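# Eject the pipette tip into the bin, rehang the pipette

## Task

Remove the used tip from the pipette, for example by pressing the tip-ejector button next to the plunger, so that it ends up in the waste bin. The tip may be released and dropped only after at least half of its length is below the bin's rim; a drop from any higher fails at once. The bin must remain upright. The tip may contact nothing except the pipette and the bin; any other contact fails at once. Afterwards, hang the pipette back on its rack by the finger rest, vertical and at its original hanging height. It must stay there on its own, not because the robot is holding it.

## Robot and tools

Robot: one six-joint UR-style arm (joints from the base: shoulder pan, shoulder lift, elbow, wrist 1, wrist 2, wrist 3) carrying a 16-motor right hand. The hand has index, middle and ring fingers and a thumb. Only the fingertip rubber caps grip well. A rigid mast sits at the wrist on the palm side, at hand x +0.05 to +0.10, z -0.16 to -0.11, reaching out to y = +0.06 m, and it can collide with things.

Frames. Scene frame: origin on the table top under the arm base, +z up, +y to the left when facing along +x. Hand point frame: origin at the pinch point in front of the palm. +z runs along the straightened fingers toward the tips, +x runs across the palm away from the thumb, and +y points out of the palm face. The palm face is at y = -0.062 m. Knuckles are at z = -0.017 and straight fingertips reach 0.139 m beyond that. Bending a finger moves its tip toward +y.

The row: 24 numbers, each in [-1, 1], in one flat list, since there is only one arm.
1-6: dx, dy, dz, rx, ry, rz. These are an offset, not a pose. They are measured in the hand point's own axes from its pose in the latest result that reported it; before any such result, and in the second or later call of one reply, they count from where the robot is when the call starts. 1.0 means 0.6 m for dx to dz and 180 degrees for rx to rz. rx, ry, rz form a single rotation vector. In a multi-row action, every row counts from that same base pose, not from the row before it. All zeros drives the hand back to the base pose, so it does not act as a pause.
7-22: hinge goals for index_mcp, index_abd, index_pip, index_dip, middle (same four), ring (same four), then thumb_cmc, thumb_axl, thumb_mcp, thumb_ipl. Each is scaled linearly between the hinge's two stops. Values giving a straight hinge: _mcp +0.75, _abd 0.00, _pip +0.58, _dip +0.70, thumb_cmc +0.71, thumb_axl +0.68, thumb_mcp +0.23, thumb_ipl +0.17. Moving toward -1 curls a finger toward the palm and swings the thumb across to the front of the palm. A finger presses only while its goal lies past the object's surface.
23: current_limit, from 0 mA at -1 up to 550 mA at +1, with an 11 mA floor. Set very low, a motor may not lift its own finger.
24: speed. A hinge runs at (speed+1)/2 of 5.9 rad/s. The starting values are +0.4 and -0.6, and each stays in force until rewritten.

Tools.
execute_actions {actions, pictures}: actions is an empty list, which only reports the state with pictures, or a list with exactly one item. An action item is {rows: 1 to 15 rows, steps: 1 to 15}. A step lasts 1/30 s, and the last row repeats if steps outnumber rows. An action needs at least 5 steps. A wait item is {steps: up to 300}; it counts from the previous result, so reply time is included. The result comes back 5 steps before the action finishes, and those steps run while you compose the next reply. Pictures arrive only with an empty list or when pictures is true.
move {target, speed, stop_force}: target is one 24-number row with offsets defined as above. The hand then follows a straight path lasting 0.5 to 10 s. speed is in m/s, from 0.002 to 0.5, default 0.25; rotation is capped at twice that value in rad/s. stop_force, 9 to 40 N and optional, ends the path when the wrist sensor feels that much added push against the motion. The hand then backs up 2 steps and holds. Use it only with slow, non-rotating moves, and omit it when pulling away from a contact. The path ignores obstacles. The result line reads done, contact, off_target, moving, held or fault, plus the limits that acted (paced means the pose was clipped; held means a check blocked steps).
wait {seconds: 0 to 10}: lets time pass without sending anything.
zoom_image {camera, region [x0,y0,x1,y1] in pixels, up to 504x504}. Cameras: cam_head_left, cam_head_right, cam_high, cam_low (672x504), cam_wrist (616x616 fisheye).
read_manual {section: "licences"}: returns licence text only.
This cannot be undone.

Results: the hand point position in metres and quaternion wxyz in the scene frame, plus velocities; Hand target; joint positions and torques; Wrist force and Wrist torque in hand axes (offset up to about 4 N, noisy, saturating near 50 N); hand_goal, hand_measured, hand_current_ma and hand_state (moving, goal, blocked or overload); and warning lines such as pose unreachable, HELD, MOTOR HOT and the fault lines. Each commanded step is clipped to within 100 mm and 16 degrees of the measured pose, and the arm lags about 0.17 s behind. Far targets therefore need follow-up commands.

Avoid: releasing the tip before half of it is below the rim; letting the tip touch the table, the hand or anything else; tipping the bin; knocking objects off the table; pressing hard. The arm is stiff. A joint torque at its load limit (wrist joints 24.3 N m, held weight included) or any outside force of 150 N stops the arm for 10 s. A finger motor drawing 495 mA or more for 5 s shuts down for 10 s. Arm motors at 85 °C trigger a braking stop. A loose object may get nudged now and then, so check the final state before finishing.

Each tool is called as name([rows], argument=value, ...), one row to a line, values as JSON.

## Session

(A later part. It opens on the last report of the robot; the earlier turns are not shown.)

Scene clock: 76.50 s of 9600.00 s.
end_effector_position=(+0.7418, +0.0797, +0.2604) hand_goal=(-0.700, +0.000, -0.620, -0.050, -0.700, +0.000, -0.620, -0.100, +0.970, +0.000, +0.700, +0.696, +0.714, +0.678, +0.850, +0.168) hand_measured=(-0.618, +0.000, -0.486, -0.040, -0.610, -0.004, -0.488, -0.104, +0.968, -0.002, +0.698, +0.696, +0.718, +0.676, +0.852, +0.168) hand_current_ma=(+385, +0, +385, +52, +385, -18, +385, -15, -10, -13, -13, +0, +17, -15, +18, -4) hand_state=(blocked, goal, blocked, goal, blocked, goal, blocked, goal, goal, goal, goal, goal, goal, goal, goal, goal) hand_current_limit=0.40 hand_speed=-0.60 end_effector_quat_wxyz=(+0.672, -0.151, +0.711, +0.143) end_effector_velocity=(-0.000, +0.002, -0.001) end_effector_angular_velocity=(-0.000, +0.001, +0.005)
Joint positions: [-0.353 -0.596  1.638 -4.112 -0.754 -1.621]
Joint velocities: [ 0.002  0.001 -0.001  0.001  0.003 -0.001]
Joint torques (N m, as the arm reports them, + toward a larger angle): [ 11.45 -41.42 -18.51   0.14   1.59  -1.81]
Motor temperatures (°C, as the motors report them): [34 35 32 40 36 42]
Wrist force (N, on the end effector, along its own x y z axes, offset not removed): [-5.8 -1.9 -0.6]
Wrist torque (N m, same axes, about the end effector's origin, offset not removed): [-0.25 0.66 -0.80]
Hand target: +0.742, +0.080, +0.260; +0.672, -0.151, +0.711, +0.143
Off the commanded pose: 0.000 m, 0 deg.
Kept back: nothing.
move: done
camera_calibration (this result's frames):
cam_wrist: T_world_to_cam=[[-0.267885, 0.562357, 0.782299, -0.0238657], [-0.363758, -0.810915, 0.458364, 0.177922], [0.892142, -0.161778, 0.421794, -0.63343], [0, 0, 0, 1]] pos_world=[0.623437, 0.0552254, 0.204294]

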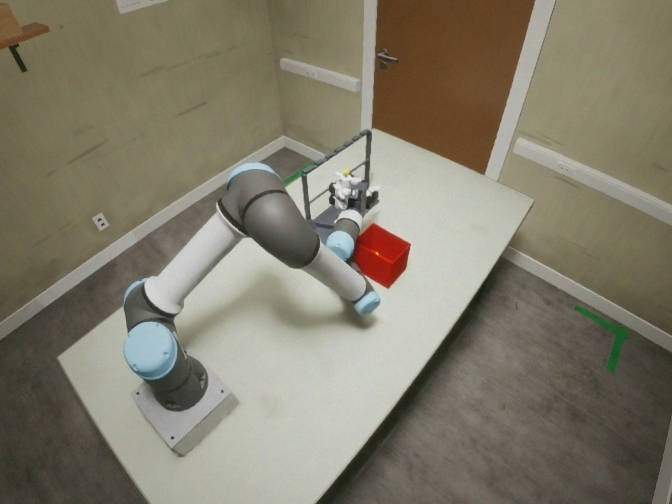

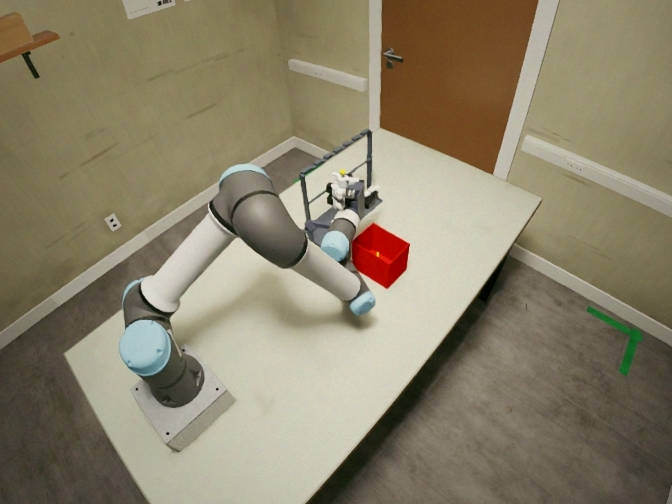

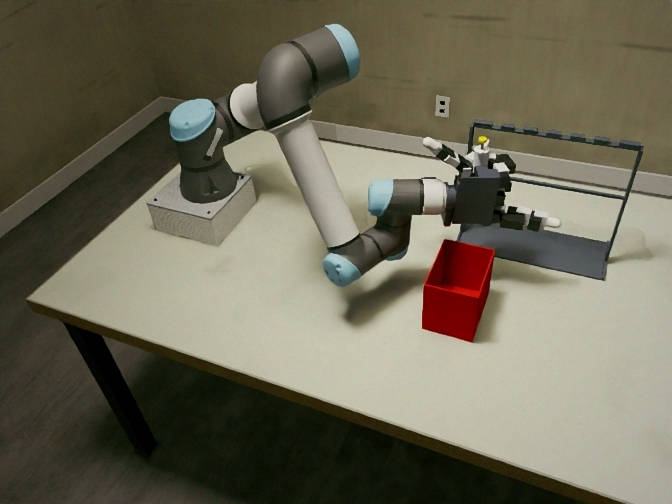

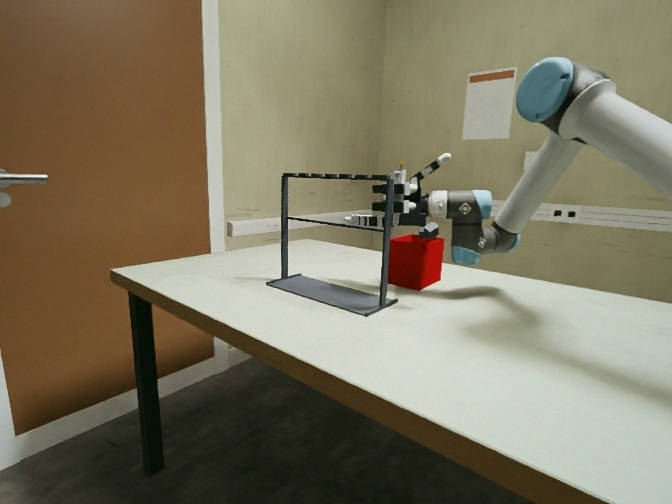

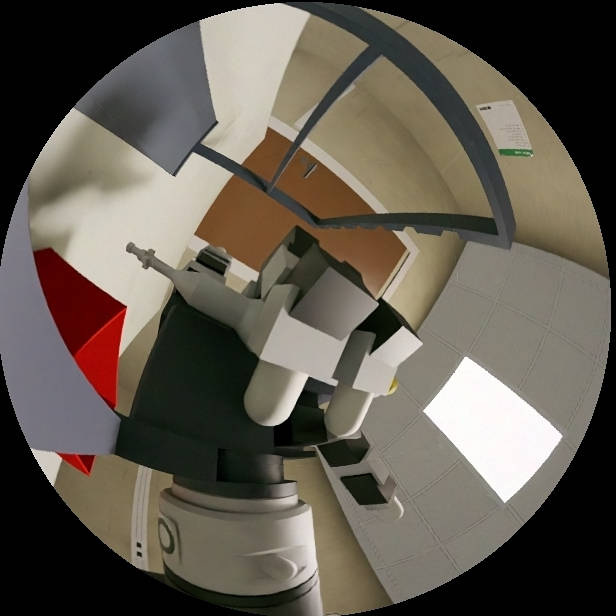

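move(target=[-0.0027,0.1066,0.0474,0,0,0,-0.70,0,-0.62,-0.05,-0.70,0,-0.62,-0.1,0.97,0,0.7,0.696,0.714,0.678,0.85,0.168,0.4,-0.6], speed=0.06)

zoom_image(camera="cam_head_left", region=[295, 145, 365, 215])

zoom_image(camera="cam_high", region=[460, 105, 530, 175])

zoom_image(camera="cam_low", region=[340, 150, 430, 240])

Scene clock: 78.33 s of 9600.00 s.
end_effector_position=(+0.7417, +0.1496, +0.2602) hand_goal=(-0.700, +0.000, -0.620, -0.050, -0.700, +0.000, -0.620, -0.100, +0.970, +0.000, +0.700, +0.696, +0.714, +0.678, +0.850, +0.168) hand_measured=(-0.618, +0.000, -0.486, -0.040, -0.610, -0.004, -0.488, -0.104, +0.968, -0.002, +0.698, +0.696, +0.718, +0.676, +0.852, +0.168) hand_current_ma=(+385, +0, +385, +52, +385, -18, +385, -15, -10, -13, -13, +0, +17, -15, +18, -4) hand_state=(blocked, goal, blocked, goal, blocked, goal, blocked, goal, goal, goal, goal, goal, goal, goal, goal, goal) hand_current_limit=0.40 hand_speed=-0.60 end_effector_quat_wxyz=(+0.672, -0.151, +0.711, +0.143) end_effector_velocity=(+0.001, +0.001, +0.001) end_effector_angular_velocity=(-0.000, -0.001, -0.001)
Joint positions: [-0.234 -0.605  1.66  -4.133 -0.873 -1.61 ]
Joint velocities: [ 0.002 -0.    -0.001  0.    -0.004  0.   ]
Joint torques (N m, as the arm reports them, + toward a larger angle): [ 10.68 -56.1   -5.91  -3.43  -1.12   1.49]
Motor temperatures (°C, as the motors report them): [34 35 32 40 36 42]
Wrist force (N, on the end effector, along its own x y z axes, offset not removed): [-2.5 -4.9 4.0]
Wrist torque (N m, same axes, about the end effector's origin, offset not removed): [-0.76 0.17 -0.78]
Hand target: +0.742, +0.150, +0.260; +0.672, -0.151, +0.711, +0.143
Off the commanded pose: 0.000 m, 0 deg.
Kept back: nothing.
move: done
camera_calibration (this result's frames):
cam_wrist: T_world_to_cam=[[-0.267782, 0.562534, 0.782208, -0.0631337], [-0.363684, -0.810813, 0.458602, 0.234452], [0.892203, -0.161671, 0.421706, -0.622082], [0, 0, 0, 1]] pos_world=[0.623384, 0.125039, 0.204199]

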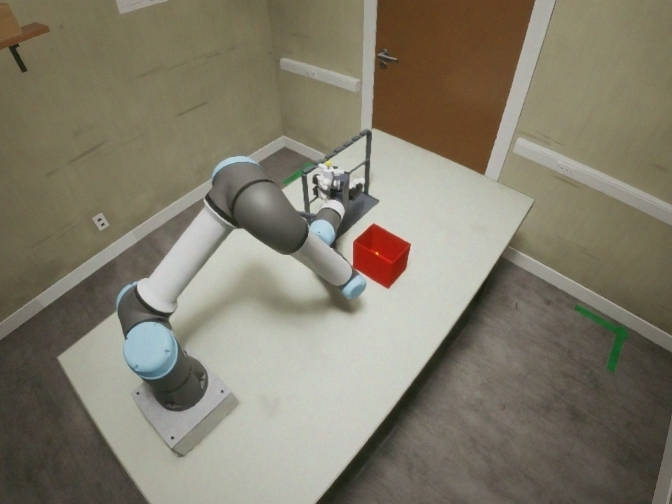

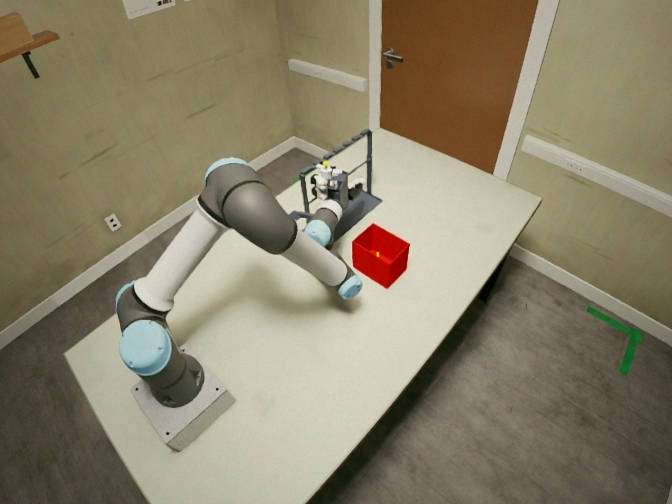

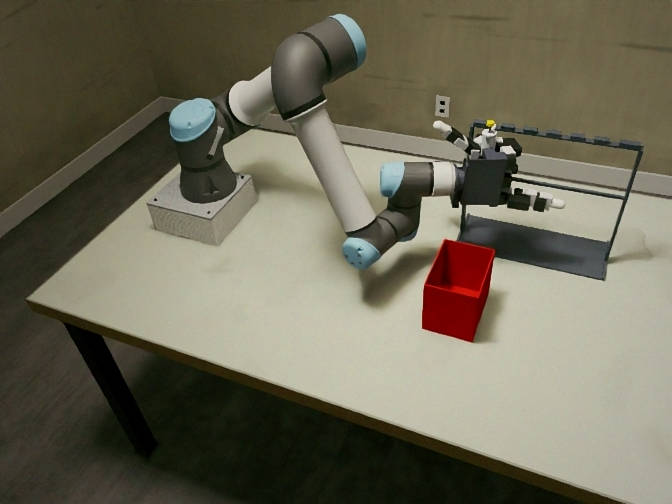

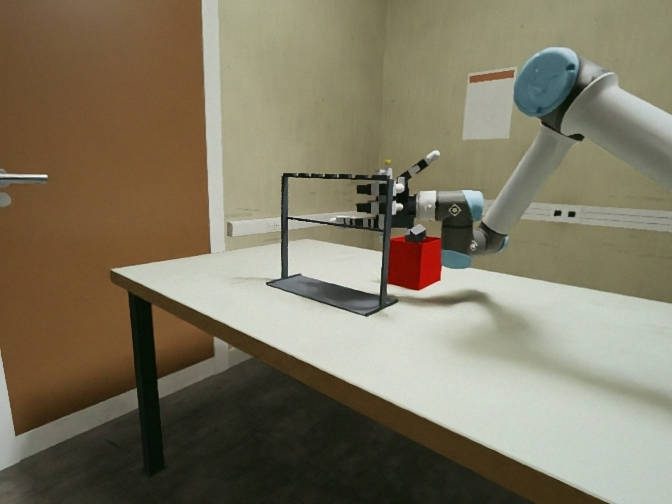

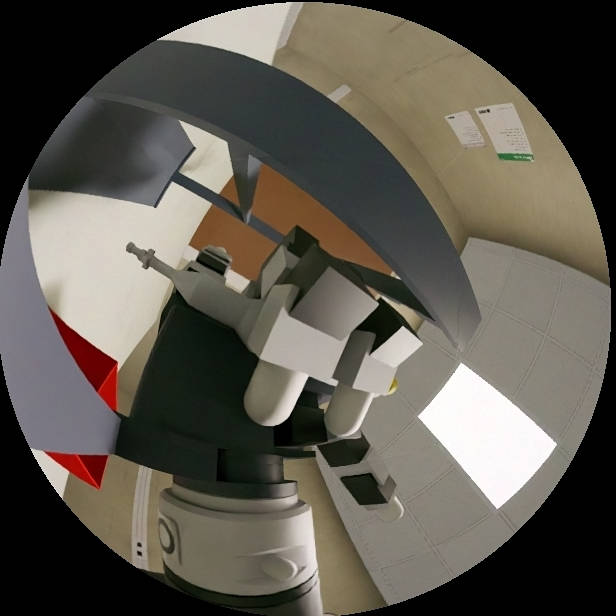

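Region (295, 145, 365, 215) of cam_head_left's 672x504 image, scaled by 7.200, with more detail than that image has.

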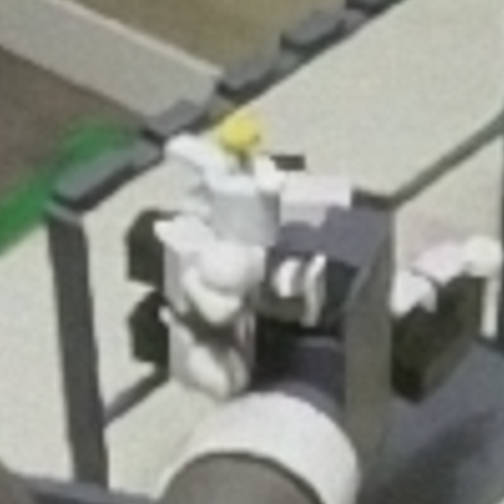

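Region (460, 105, 530, 175) of cam_high's 672x504 image, scaled by 7.200, with more detail than that image has.

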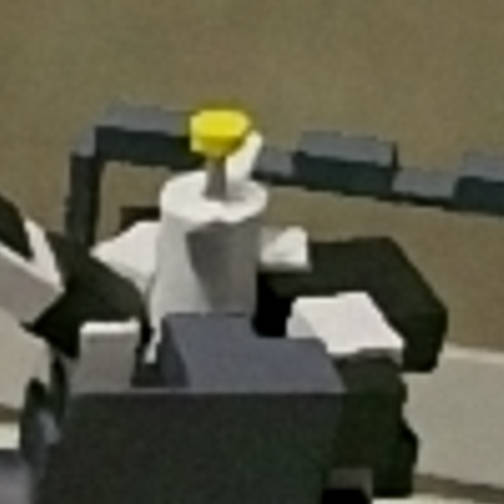

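Region (340, 150, 430, 240) of cam_low's 672x504 image, scaled by 5.600, with more detail than that image has.

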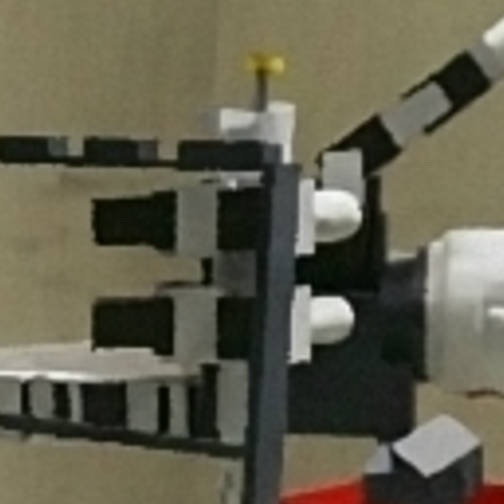

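move(target=[-0.0047,0.0354,0.0228,0,0,0,-0.70,0,-0.62,-0.05,-0.70,0,-0.62,-0.1,0.97,0,0.7,0.696,0.714,0.678,0.85,0.168,0.4,-0.6], speed=0.02)

zoom_image(camera="cam_head_left", region=[295, 145, 365, 215])

zoom_image(camera="cam_high", region=[460, 105, 530, 175])

zoom_image(camera="cam_low", region=[340, 150, 430, 240])

Scene clock: 81.77 s of 9600.00 s.
end_effector_position=(+0.7457, +0.1744, +0.2623) hand_goal=(-0.700, +0.000, -0.620, -0.050, -0.700, +0.000, -0.620, -0.100, +0.970, +0.000, +0.700, +0.696, +0.714, +0.678, +0.850, +0.168) hand_measured=(-0.618, +0.000, -0.486, -0.040, -0.610, -0.004, -0.488, -0.104, +0.968, -0.002, +0.698, +0.696, +0.718, +0.676, +0.852, +0.168) hand_current_ma=(+385, +0, +385, +52, +385, -18, +385, -15, -10, -13, -13, +0, +17, -15, +18, -4) hand_state=(blocked, goal, blocked, goal, blocked, goal, blocked, goal, goal, goal, goal, goal, goal, goal, goal, goal) hand_current_limit=0.40 hand_speed=-0.60 end_effector_quat_wxyz=(+0.672, -0.151, +0.711, +0.143) end_effector_velocity=(+0.000, +0.002, -0.000) end_effector_angular_velocity=(+0.000, +0.001, -0.001)
Joint positions: [-0.189 -0.605  1.649 -4.124 -0.919 -1.607]
Joint velocities: [ 0.004  0.001 -0.001  0.001 -0.004  0.   ]
Joint torques (N m, as the arm reports them, + toward a larger angle): [ 10.01 -41.47 -19.58  -0.26  -1.35   1.53]
Motor temperatures (°C, as the motors report them): [34 35 32 40 36 42]
Wrist force (N, on the end effector, along its own x y z axes, offset not removed): [-3.7 -3.5 4.1]
Wrist torque (N m, same axes, about the end effector's origin, offset not removed): [-0.82 0.29 -0.94]
Hand target: +0.746, +0.175, +0.262; +0.672, -0.151, +0.711, +0.143
Off the commanded pose: 0.000 m, 0 deg.
Kept back: nothing.
move: done
camera_calibration (this result's frames):
cam_wrist: T_world_to_cam=[[-0.267808, 0.562616, 0.782139, -0.0776137], [-0.363692, -0.810766, 0.458679, 0.255086], [0.892192, -0.16162, 0.421749, -0.622447], [0, 0, 0, 1]] pos_world=[0.62733, 0.149882, 0.206219]

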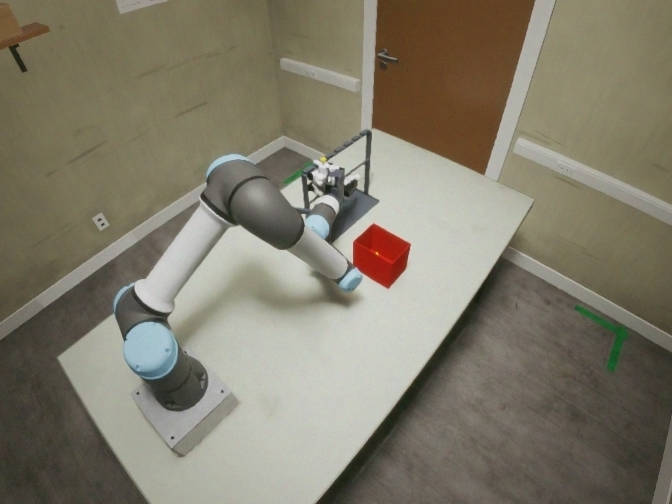

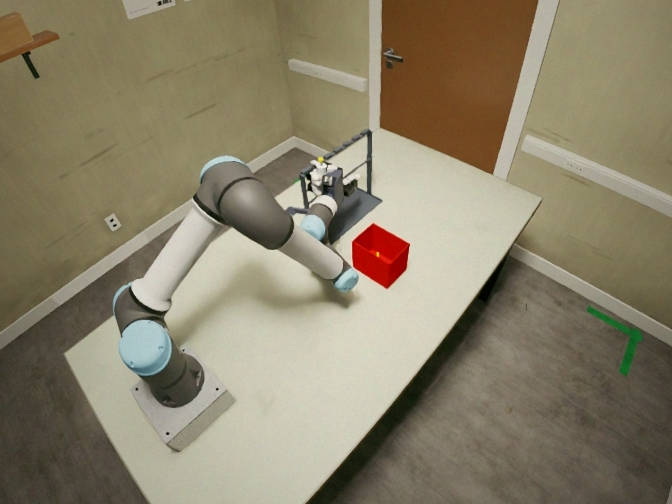

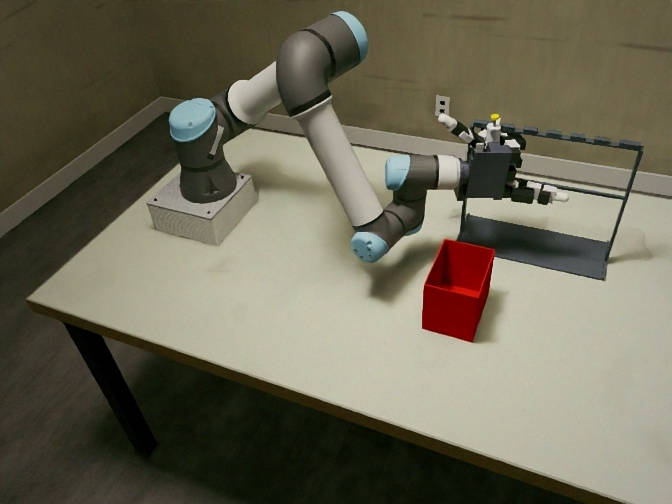

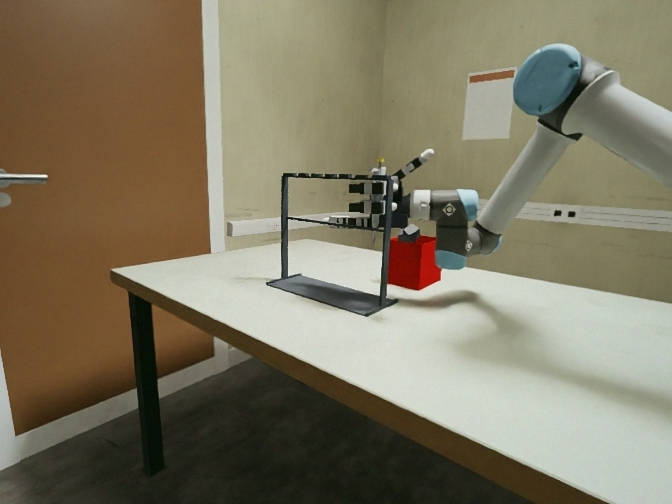

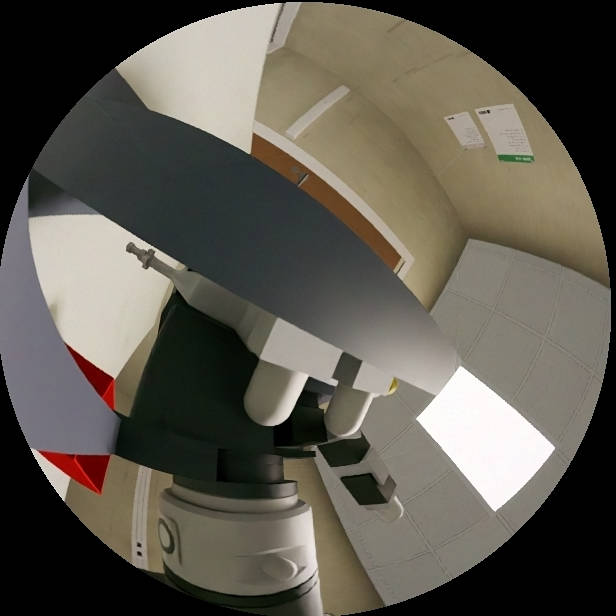

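Region (295, 145, 365, 215) of cam_head_left's 672x504 image, scaled by 7.200, with more detail than that image has.

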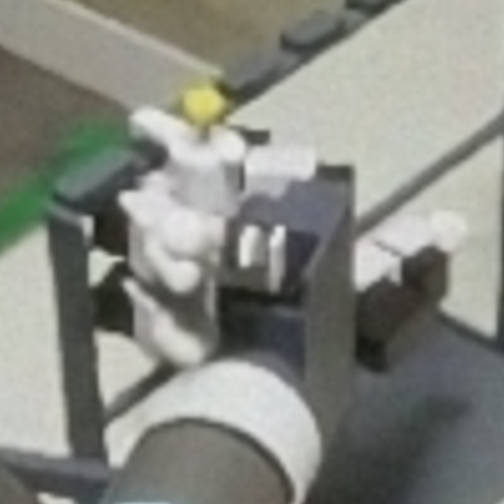

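Region (460, 105, 530, 175) of cam_high's 672x504 image, scaled by 7.200, with more detail than that image has.

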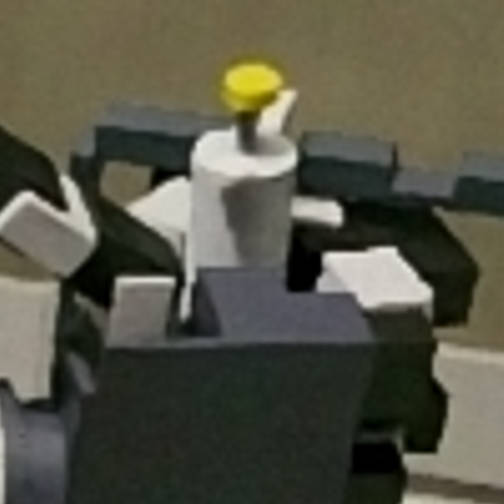

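Region (340, 150, 430, 240) of cam_low's 672x504 image, scaled by 5.600, with more detail than that image has.

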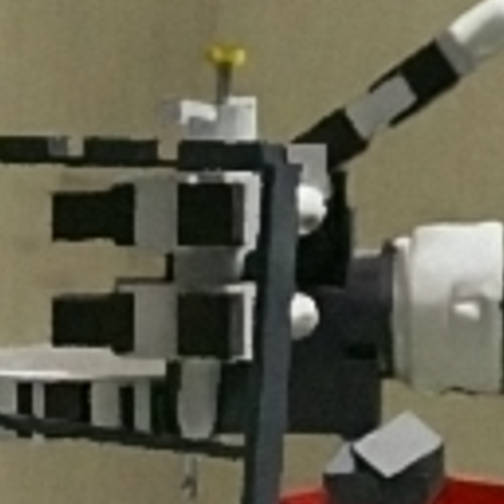

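move(target=[0.0044,0.0228,0.0105,0,0,0,-0.70,0,-0.62,-0.05,-0.70,0,-0.62,-0.1,0.97,0,0.7,0.696,0.714,0.678,0.85,0.168,0.4,-0.6], speed=0.015)

zoom_image(camera="cam_head_left", region=[295, 145, 365, 215])

zoom_image(camera="cam_high", region=[460, 105, 530, 175])

zoom_image(camera="cam_low", region=[340, 150, 430, 240])

Scene clock: 84.03 s of 9600.00 s.
end_effector_position=(+0.7457, +0.1892, +0.2593) hand_goal=(-0.700, +0.000, -0.620, -0.050, -0.700, +0.000, -0.620, -0.100, +0.970, +0.000, +0.700, +0.696, +0.714, +0.678, +0.850, +0.168) hand_measured=(-0.618, +0.000, -0.486, -0.040, -0.610, -0.004, -0.488, -0.104, +0.968, -0.002, +0.698, +0.696, +0.718, +0.676, +0.852, +0.168) hand_current_ma=(+385, +0, +385, +52, +385, -18, +385, -15, -10, -13, -13, +0, +17, -15, +18, -4) hand_state=(blocked, goal, blocked, goal, blocked, goal, blocked, goal, goal, goal, goal, goal, goal, goal, goal, goal) hand_current_limit=0.40 hand_speed=-0.60 end_effector_quat_wxyz=(+0.672, -0.151, +0.711, +0.143) end_effector_velocity=(+0.000, +0.002, -0.000) end_effector_angular_velocity=(+0.000, +0.000, -0.002)
Joint positions: [-0.163 -0.598  1.646 -4.129 -0.945 -1.605]
Joint velocities: [ 0.004  0.001 -0.001 -0.    -0.005  0.   ]
Joint torques (N m, as the arm reports them, + toward a larger angle): [  9.63 -42.05 -19.48  -3.5   -1.16   1.57]
Motor temperatures (°C, as the motors report them): [34 35 32 40 36 42]
Wrist force (N, on the end effector, along its own x y z axes, offset not removed): [0.5 0.9 0.3]
Wrist torque (N m, same axes, about the end effector's origin, offset not removed): [-0.06 -0.24 -0.09]
Hand target: +0.746, +0.189, +0.259; +0.672, -0.151, +0.711, +0.143
Off the commanded pose: 0.000 m, 0 deg.
Kept back: nothing.
move: done
camera_calibration (this result's frames):
cam_wrist: T_world_to_cam=[[-0.2678, 0.562658, 0.782112, -0.0836081], [-0.363677, -0.810743, 0.458731, 0.268445], [0.892201, -0.161588, 0.421743, -0.618842], [0, 0, 0, 1]] pos_world=[0.627368, 0.164685, 0.203239]

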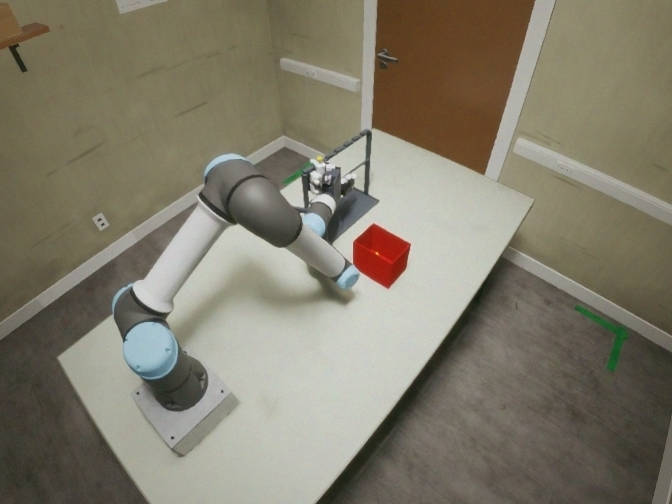

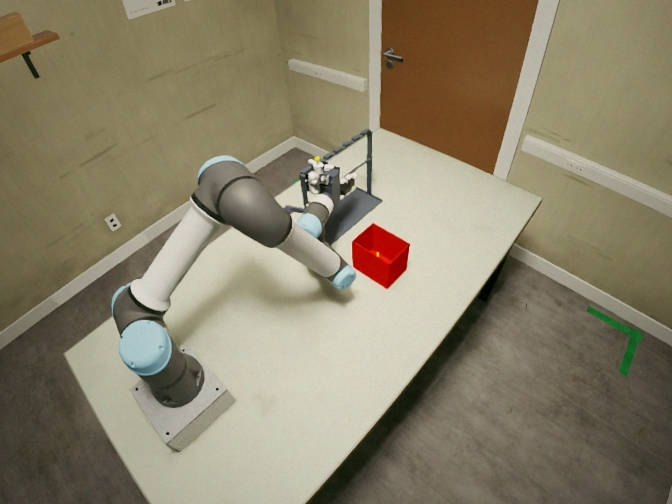

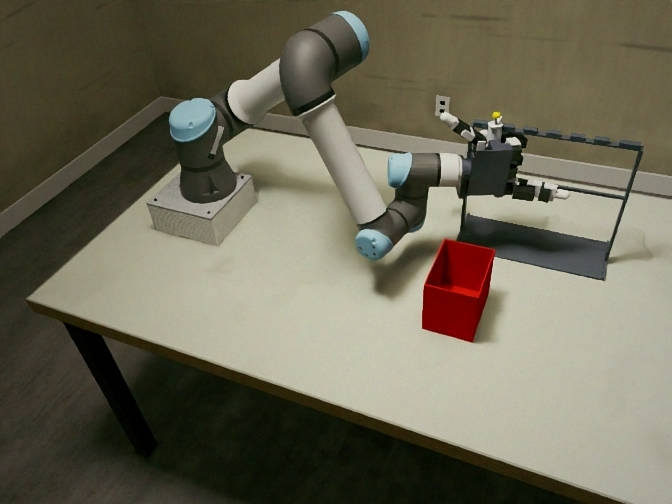

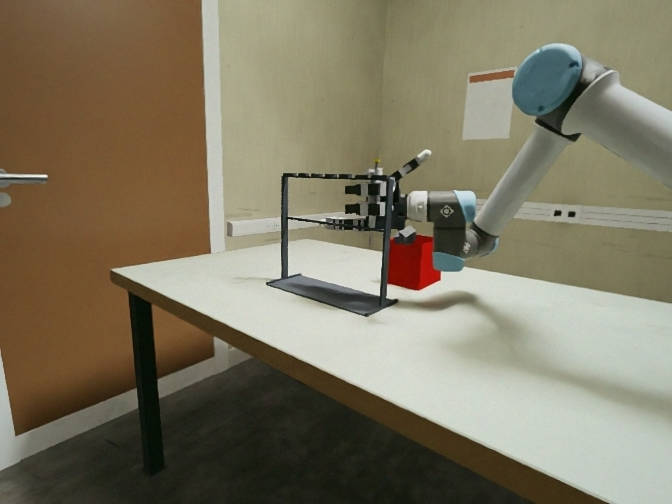

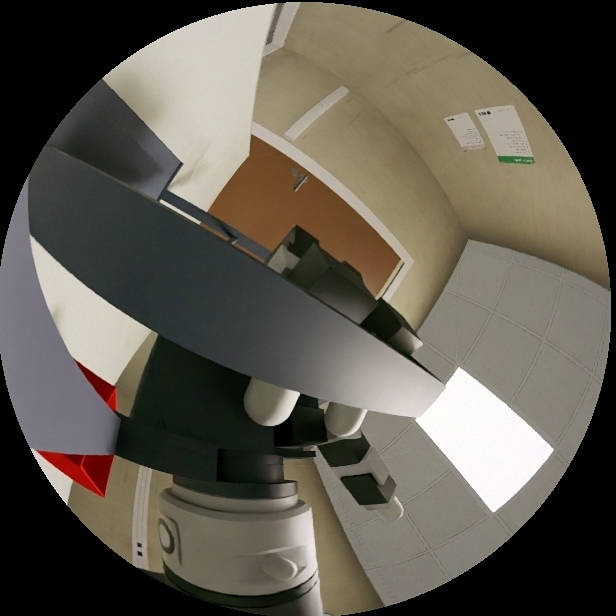

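Region (295, 145, 365, 215) of cam_head_left's 672x504 image, scaled by 7.200, with more detail than that image has.

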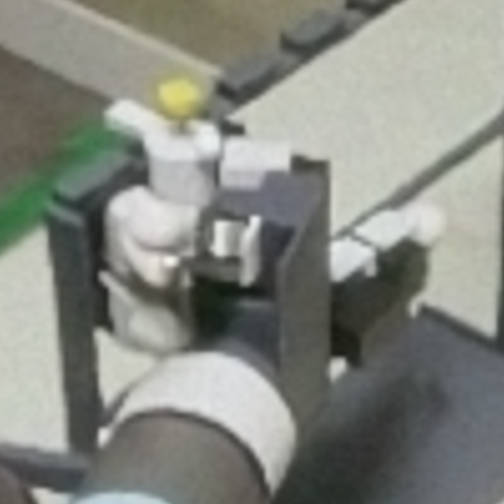

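Region (460, 105, 530, 175) of cam_high's 672x504 image, scaled by 7.200, with more detail than that image has.

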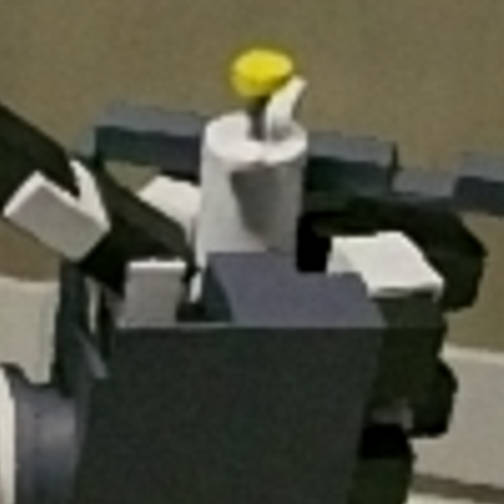

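Region (340, 150, 430, 240) of cam_low's 672x504 image, scaled by 5.600, with more detail than that image has.

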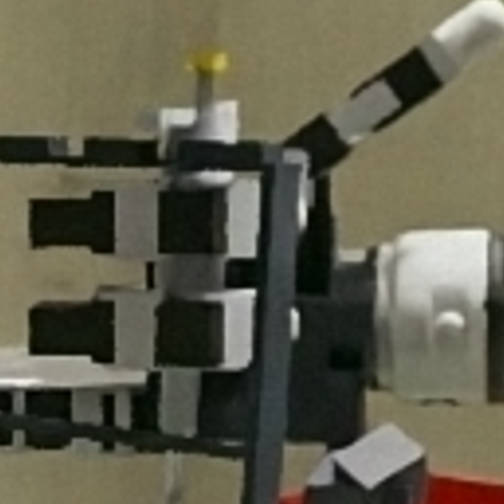

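move(target=[0.0148,0.0046,0.0029,0,0,0,-0.70,0,-0.62,-0.05,-0.70,0,-0.62,-0.1,0.97,0,0.7,0.696,0.714,0.678,0.85,0.168,0.4,-0.6], speed=0.01)

zoom_image(camera="cam_low", region=[350, 155, 400, 205])

zoom_image(camera="cam_high", region=[470, 105, 520, 155])

zoom_image(camera="cam_head_left", region=[295, 145, 345, 195])

Scene clock: 85.63 s of 9600.00 s.
end_effector_position=(+0.7457, +0.1922, +0.2505) hand_goal=(-0.700, +0.000, -0.620, -0.050, -0.700, +0.000, -0.620, -0.100, +0.970, +0.000, +0.700, +0.696, +0.714, +0.678, +0.850, +0.168) hand_measured=(-0.618, +0.000, -0.486, -0.040, -0.610, -0.004, -0.488, -0.104, +0.968, -0.002, +0.698, +0.696, +0.718, +0.676, +0.852, +0.168) hand_current_ma=(+385, +0, +385, +52, +385, -18, +385, -15, -10, -13, -13, +0, +17, -15, +18, -4) hand_state=(blocked, goal, blocked, goal, blocked, goal, blocked, goal, goal, goal, goal, goal, goal, goal, goal, goal) hand_current_limit=0.40 hand_speed=-0.60 end_effector_quat_wxyz=(+0.672, -0.151, +0.711, +0.143) end_effector_velocity=(+0.000, -0.000, -0.002) end_effector_angular_velocity=(-0.000, -0.000, -0.003)
Joint positions: [-0.157 -0.58   1.64  -4.141 -0.95  -1.604]
Joint velocities: [ 0.     0.004 -0.001 -0.003 -0.004  0.   ]
Joint torques (N m, as the arm reports them, + toward a larger angle): [ 12.2  -41.05 -19.31  -3.55  -1.15   1.68]
Motor temperatures (°C, as the motors report them): [34 35 32 40 36 42]
Wrist force (N, on the end effector, along its own x y z axes, offset not removed): [1.5 0.0 6.5]
Wrist torque (N m, same axes, about the end effector's origin, offset not removed): [-0.53 -0.33 -0.16]
Hand target: +0.746, +0.192, +0.250; +0.672, -0.151, +0.711, +0.143
Off the commanded pose: 0.000 m, 0 deg.
Kept back: nothing.
move: done
camera_calibration (this result's frames):
cam_wrist: T_world_to_cam=[[-0.267791, 0.562672, 0.782105, -0.0783965], [-0.363673, -0.810735, 0.458749, 0.274877], [0.892205, -0.161581, 0.421736, -0.614663], [0, 0, 0, 1]] pos_world=[0.627377, 0.167646, 0.19444]

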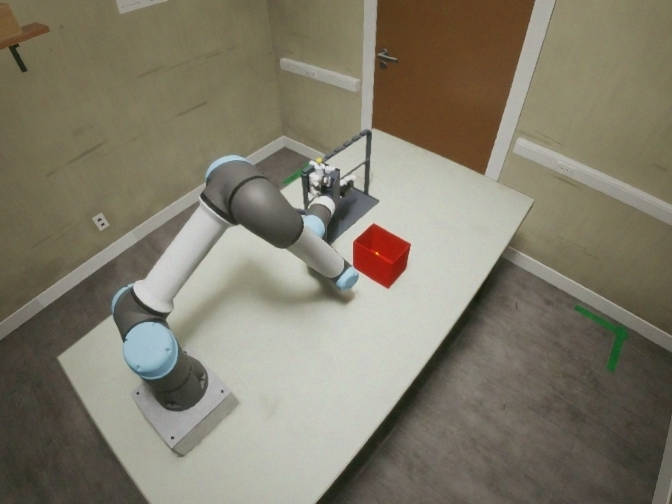

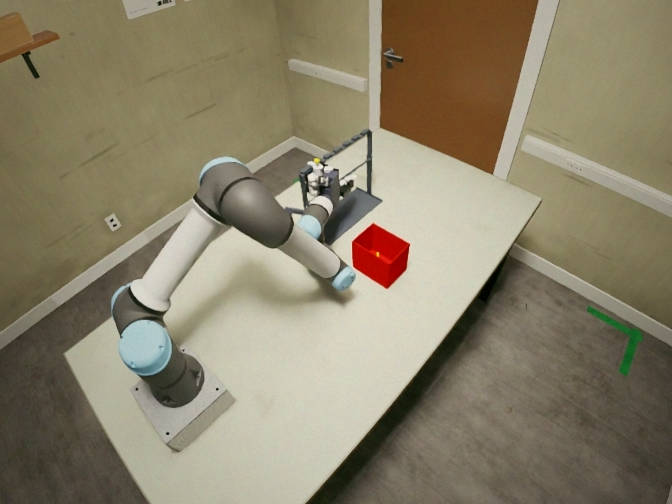

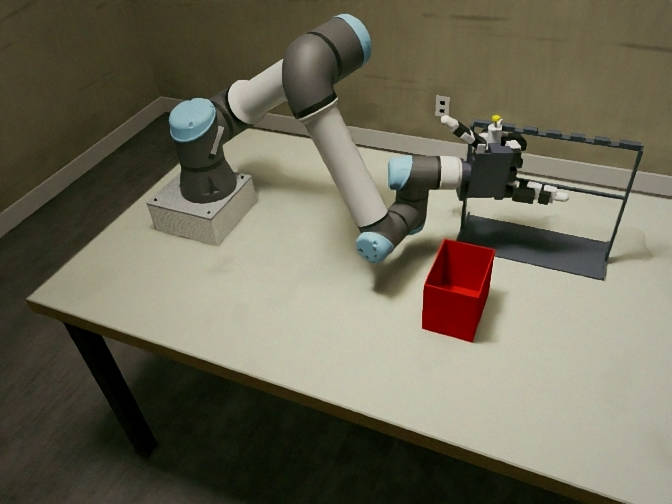

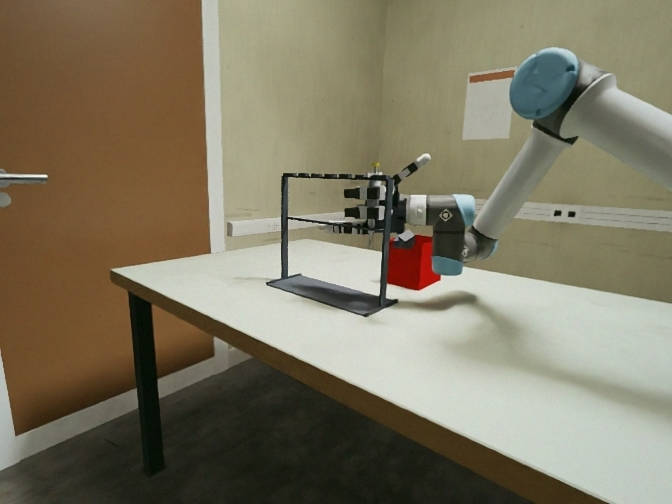

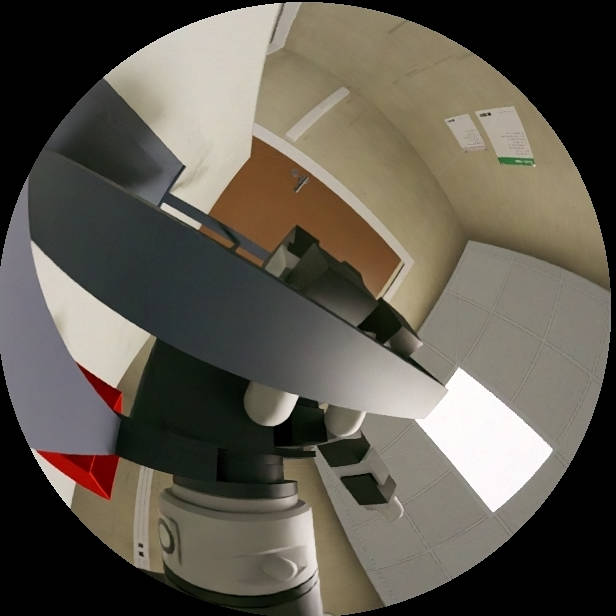

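Region (350, 155, 400, 205) of cam_low's 672x504 image, scaled by 10.080, with more detail than that image has.

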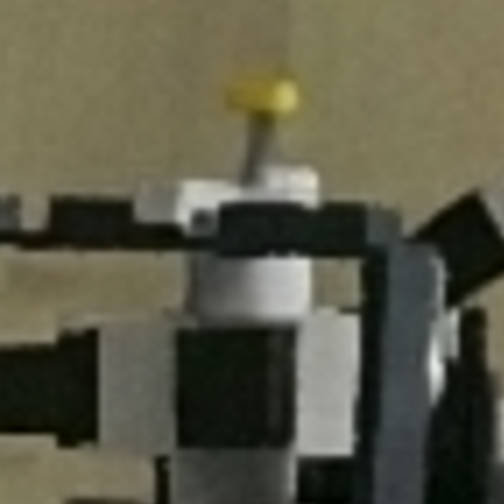

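Region (470, 105, 520, 155) of cam_high's 672x504 image, scaled by 10.080, with more detail than that image has.

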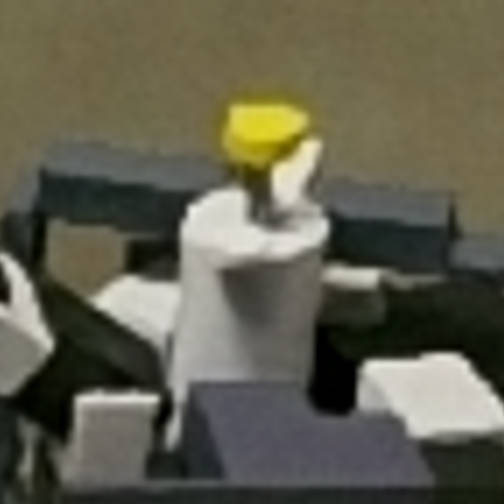

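Region (295, 145, 345, 195) of cam_head_left's 672x504 image, scaled by 10.080, with more detail than that image has.

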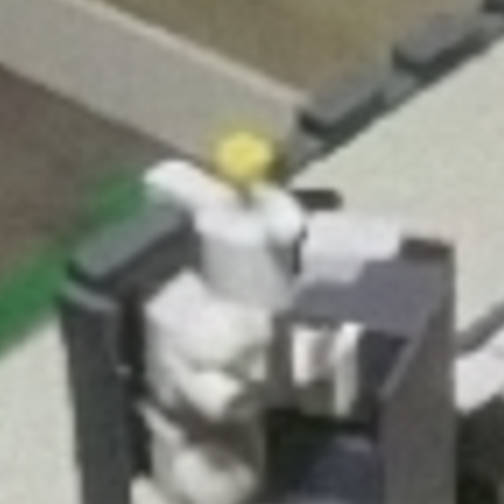

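move(target=[0.0075,0,0.0004,0,0,0,-0.70,0,-0.62,-0.05,-0.70,0,-0.62,-0.1,0.97,0,0.7,0.696,0.714,0.678,0.85,0.168,0.4,-0.6], speed=0.006)

zoom_image(camera="cam_low", region=[350, 155, 400, 205])

Scene clock: 86.80 s of 9600.00 s.
end_effector_position=(+0.7457, +0.1922, +0.2461) hand_goal=(-0.700, +0.000, -0.620, -0.050, -0.700, +0.000, -0.620, -0.100, +0.970, +0.000, +0.700, +0.696, +0.714, +0.678, +0.850, +0.168) hand_measured=(-0.618, +0.000, -0.486, -0.040, -0.610, -0.004, -0.488, -0.104, +0.968, -0.002, +0.698, +0.696, +0.718, +0.676, +0.852, +0.168) hand_current_ma=(+385, +0, +385, +52, +385, -18, +385, -15, -10, -13, -13, +0, +17, -15, +18, -4) hand_state=(blocked, goal, blocked, goal, blocked, goal, blocked, goal, goal, goal, goal, goal, goal, goal, goal, goal) hand_current_limit=0.40 hand_speed=-0.60 end_effector_quat_wxyz=(+0.672, -0.151, +0.711, +0.143) end_effector_velocity=(+0.001, -0.000, -0.001) end_effector_angular_velocity=(-0.000, -0.001, -0.002)
Joint positions: [-0.157 -0.571  1.637 -4.147 -0.95  -1.604]
Joint velocities: [-0.     0.002 -0.002 -0.001 -0.002  0.   ]
Joint torques (N m, as the arm reports them, + toward a larger angle): [ -3.2  -42.03 -20.02  -3.6    0.63   0.3 ]
Motor temperatures (°C, as the motors report them): [34 35 32 40 36 42]
Wrist force (N, on the end effector, along its own x y z axes, offset not removed): [0.2 -1.4 0.7]
Wrist torque (N m, same axes, about the end effector's origin, offset not removed): [-0.29 0.02 -0.37]
Hand target: +0.746, +0.192, +0.246; +0.672, -0.151, +0.711, +0.143
Off the commanded pose: 0.000 m, 0 deg.
Kept back: nothing.
move: done
camera_calibration (this result's frames):
cam_wrist: T_world_to_cam=[[-0.26778, 0.562666, 0.782113, -0.0749849], [-0.363667, -0.810739, 0.458747, 0.27691], [0.892211, -0.161586, 0.421723, -0.612793], [0, 0, 0, 1]] pos_world=[0.627364, 0.167674, 0.190044]

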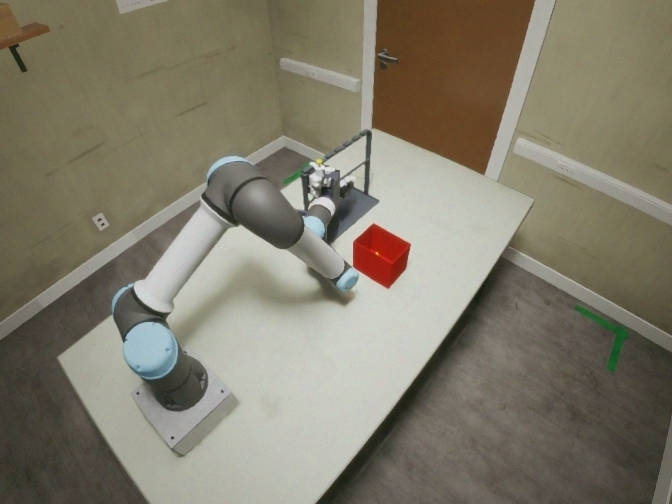

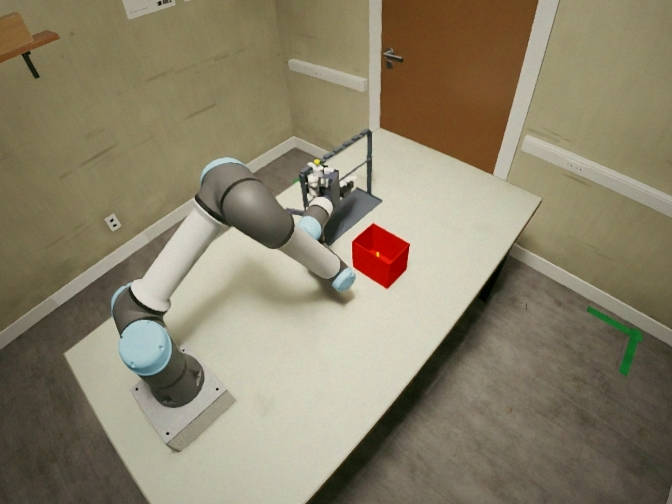

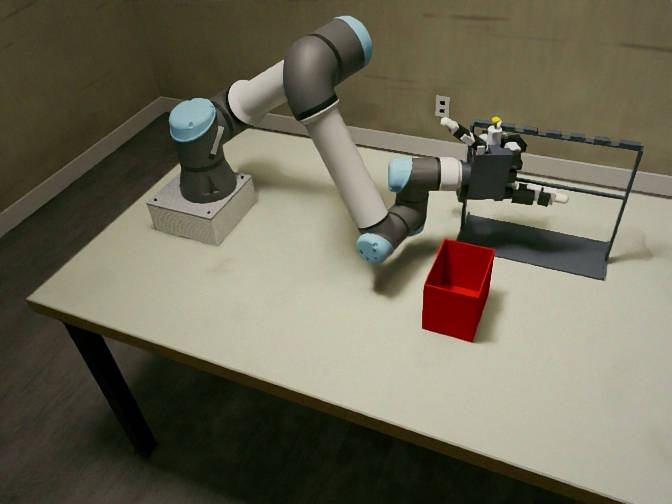

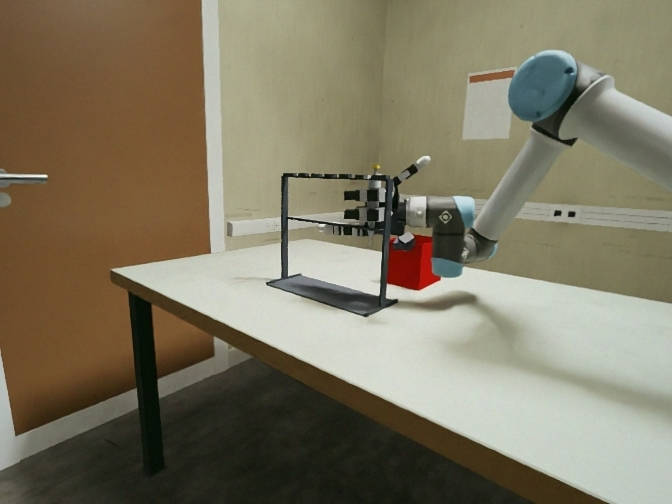

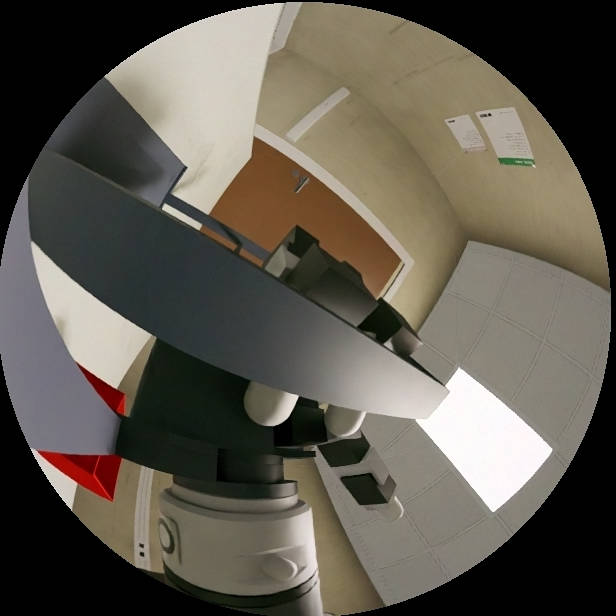

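Region (350, 155, 400, 205) of cam_low's 672x504 image, scaled by 10.080, with more detail than that image has.

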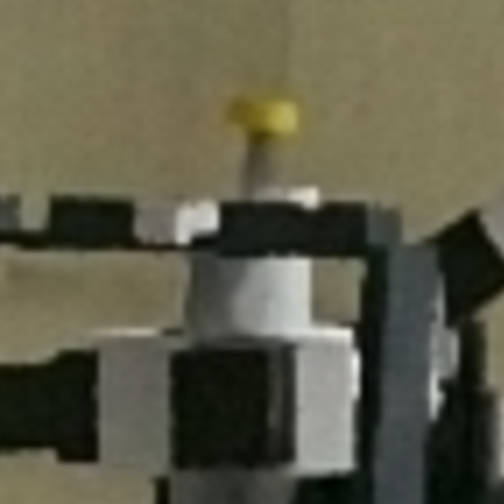

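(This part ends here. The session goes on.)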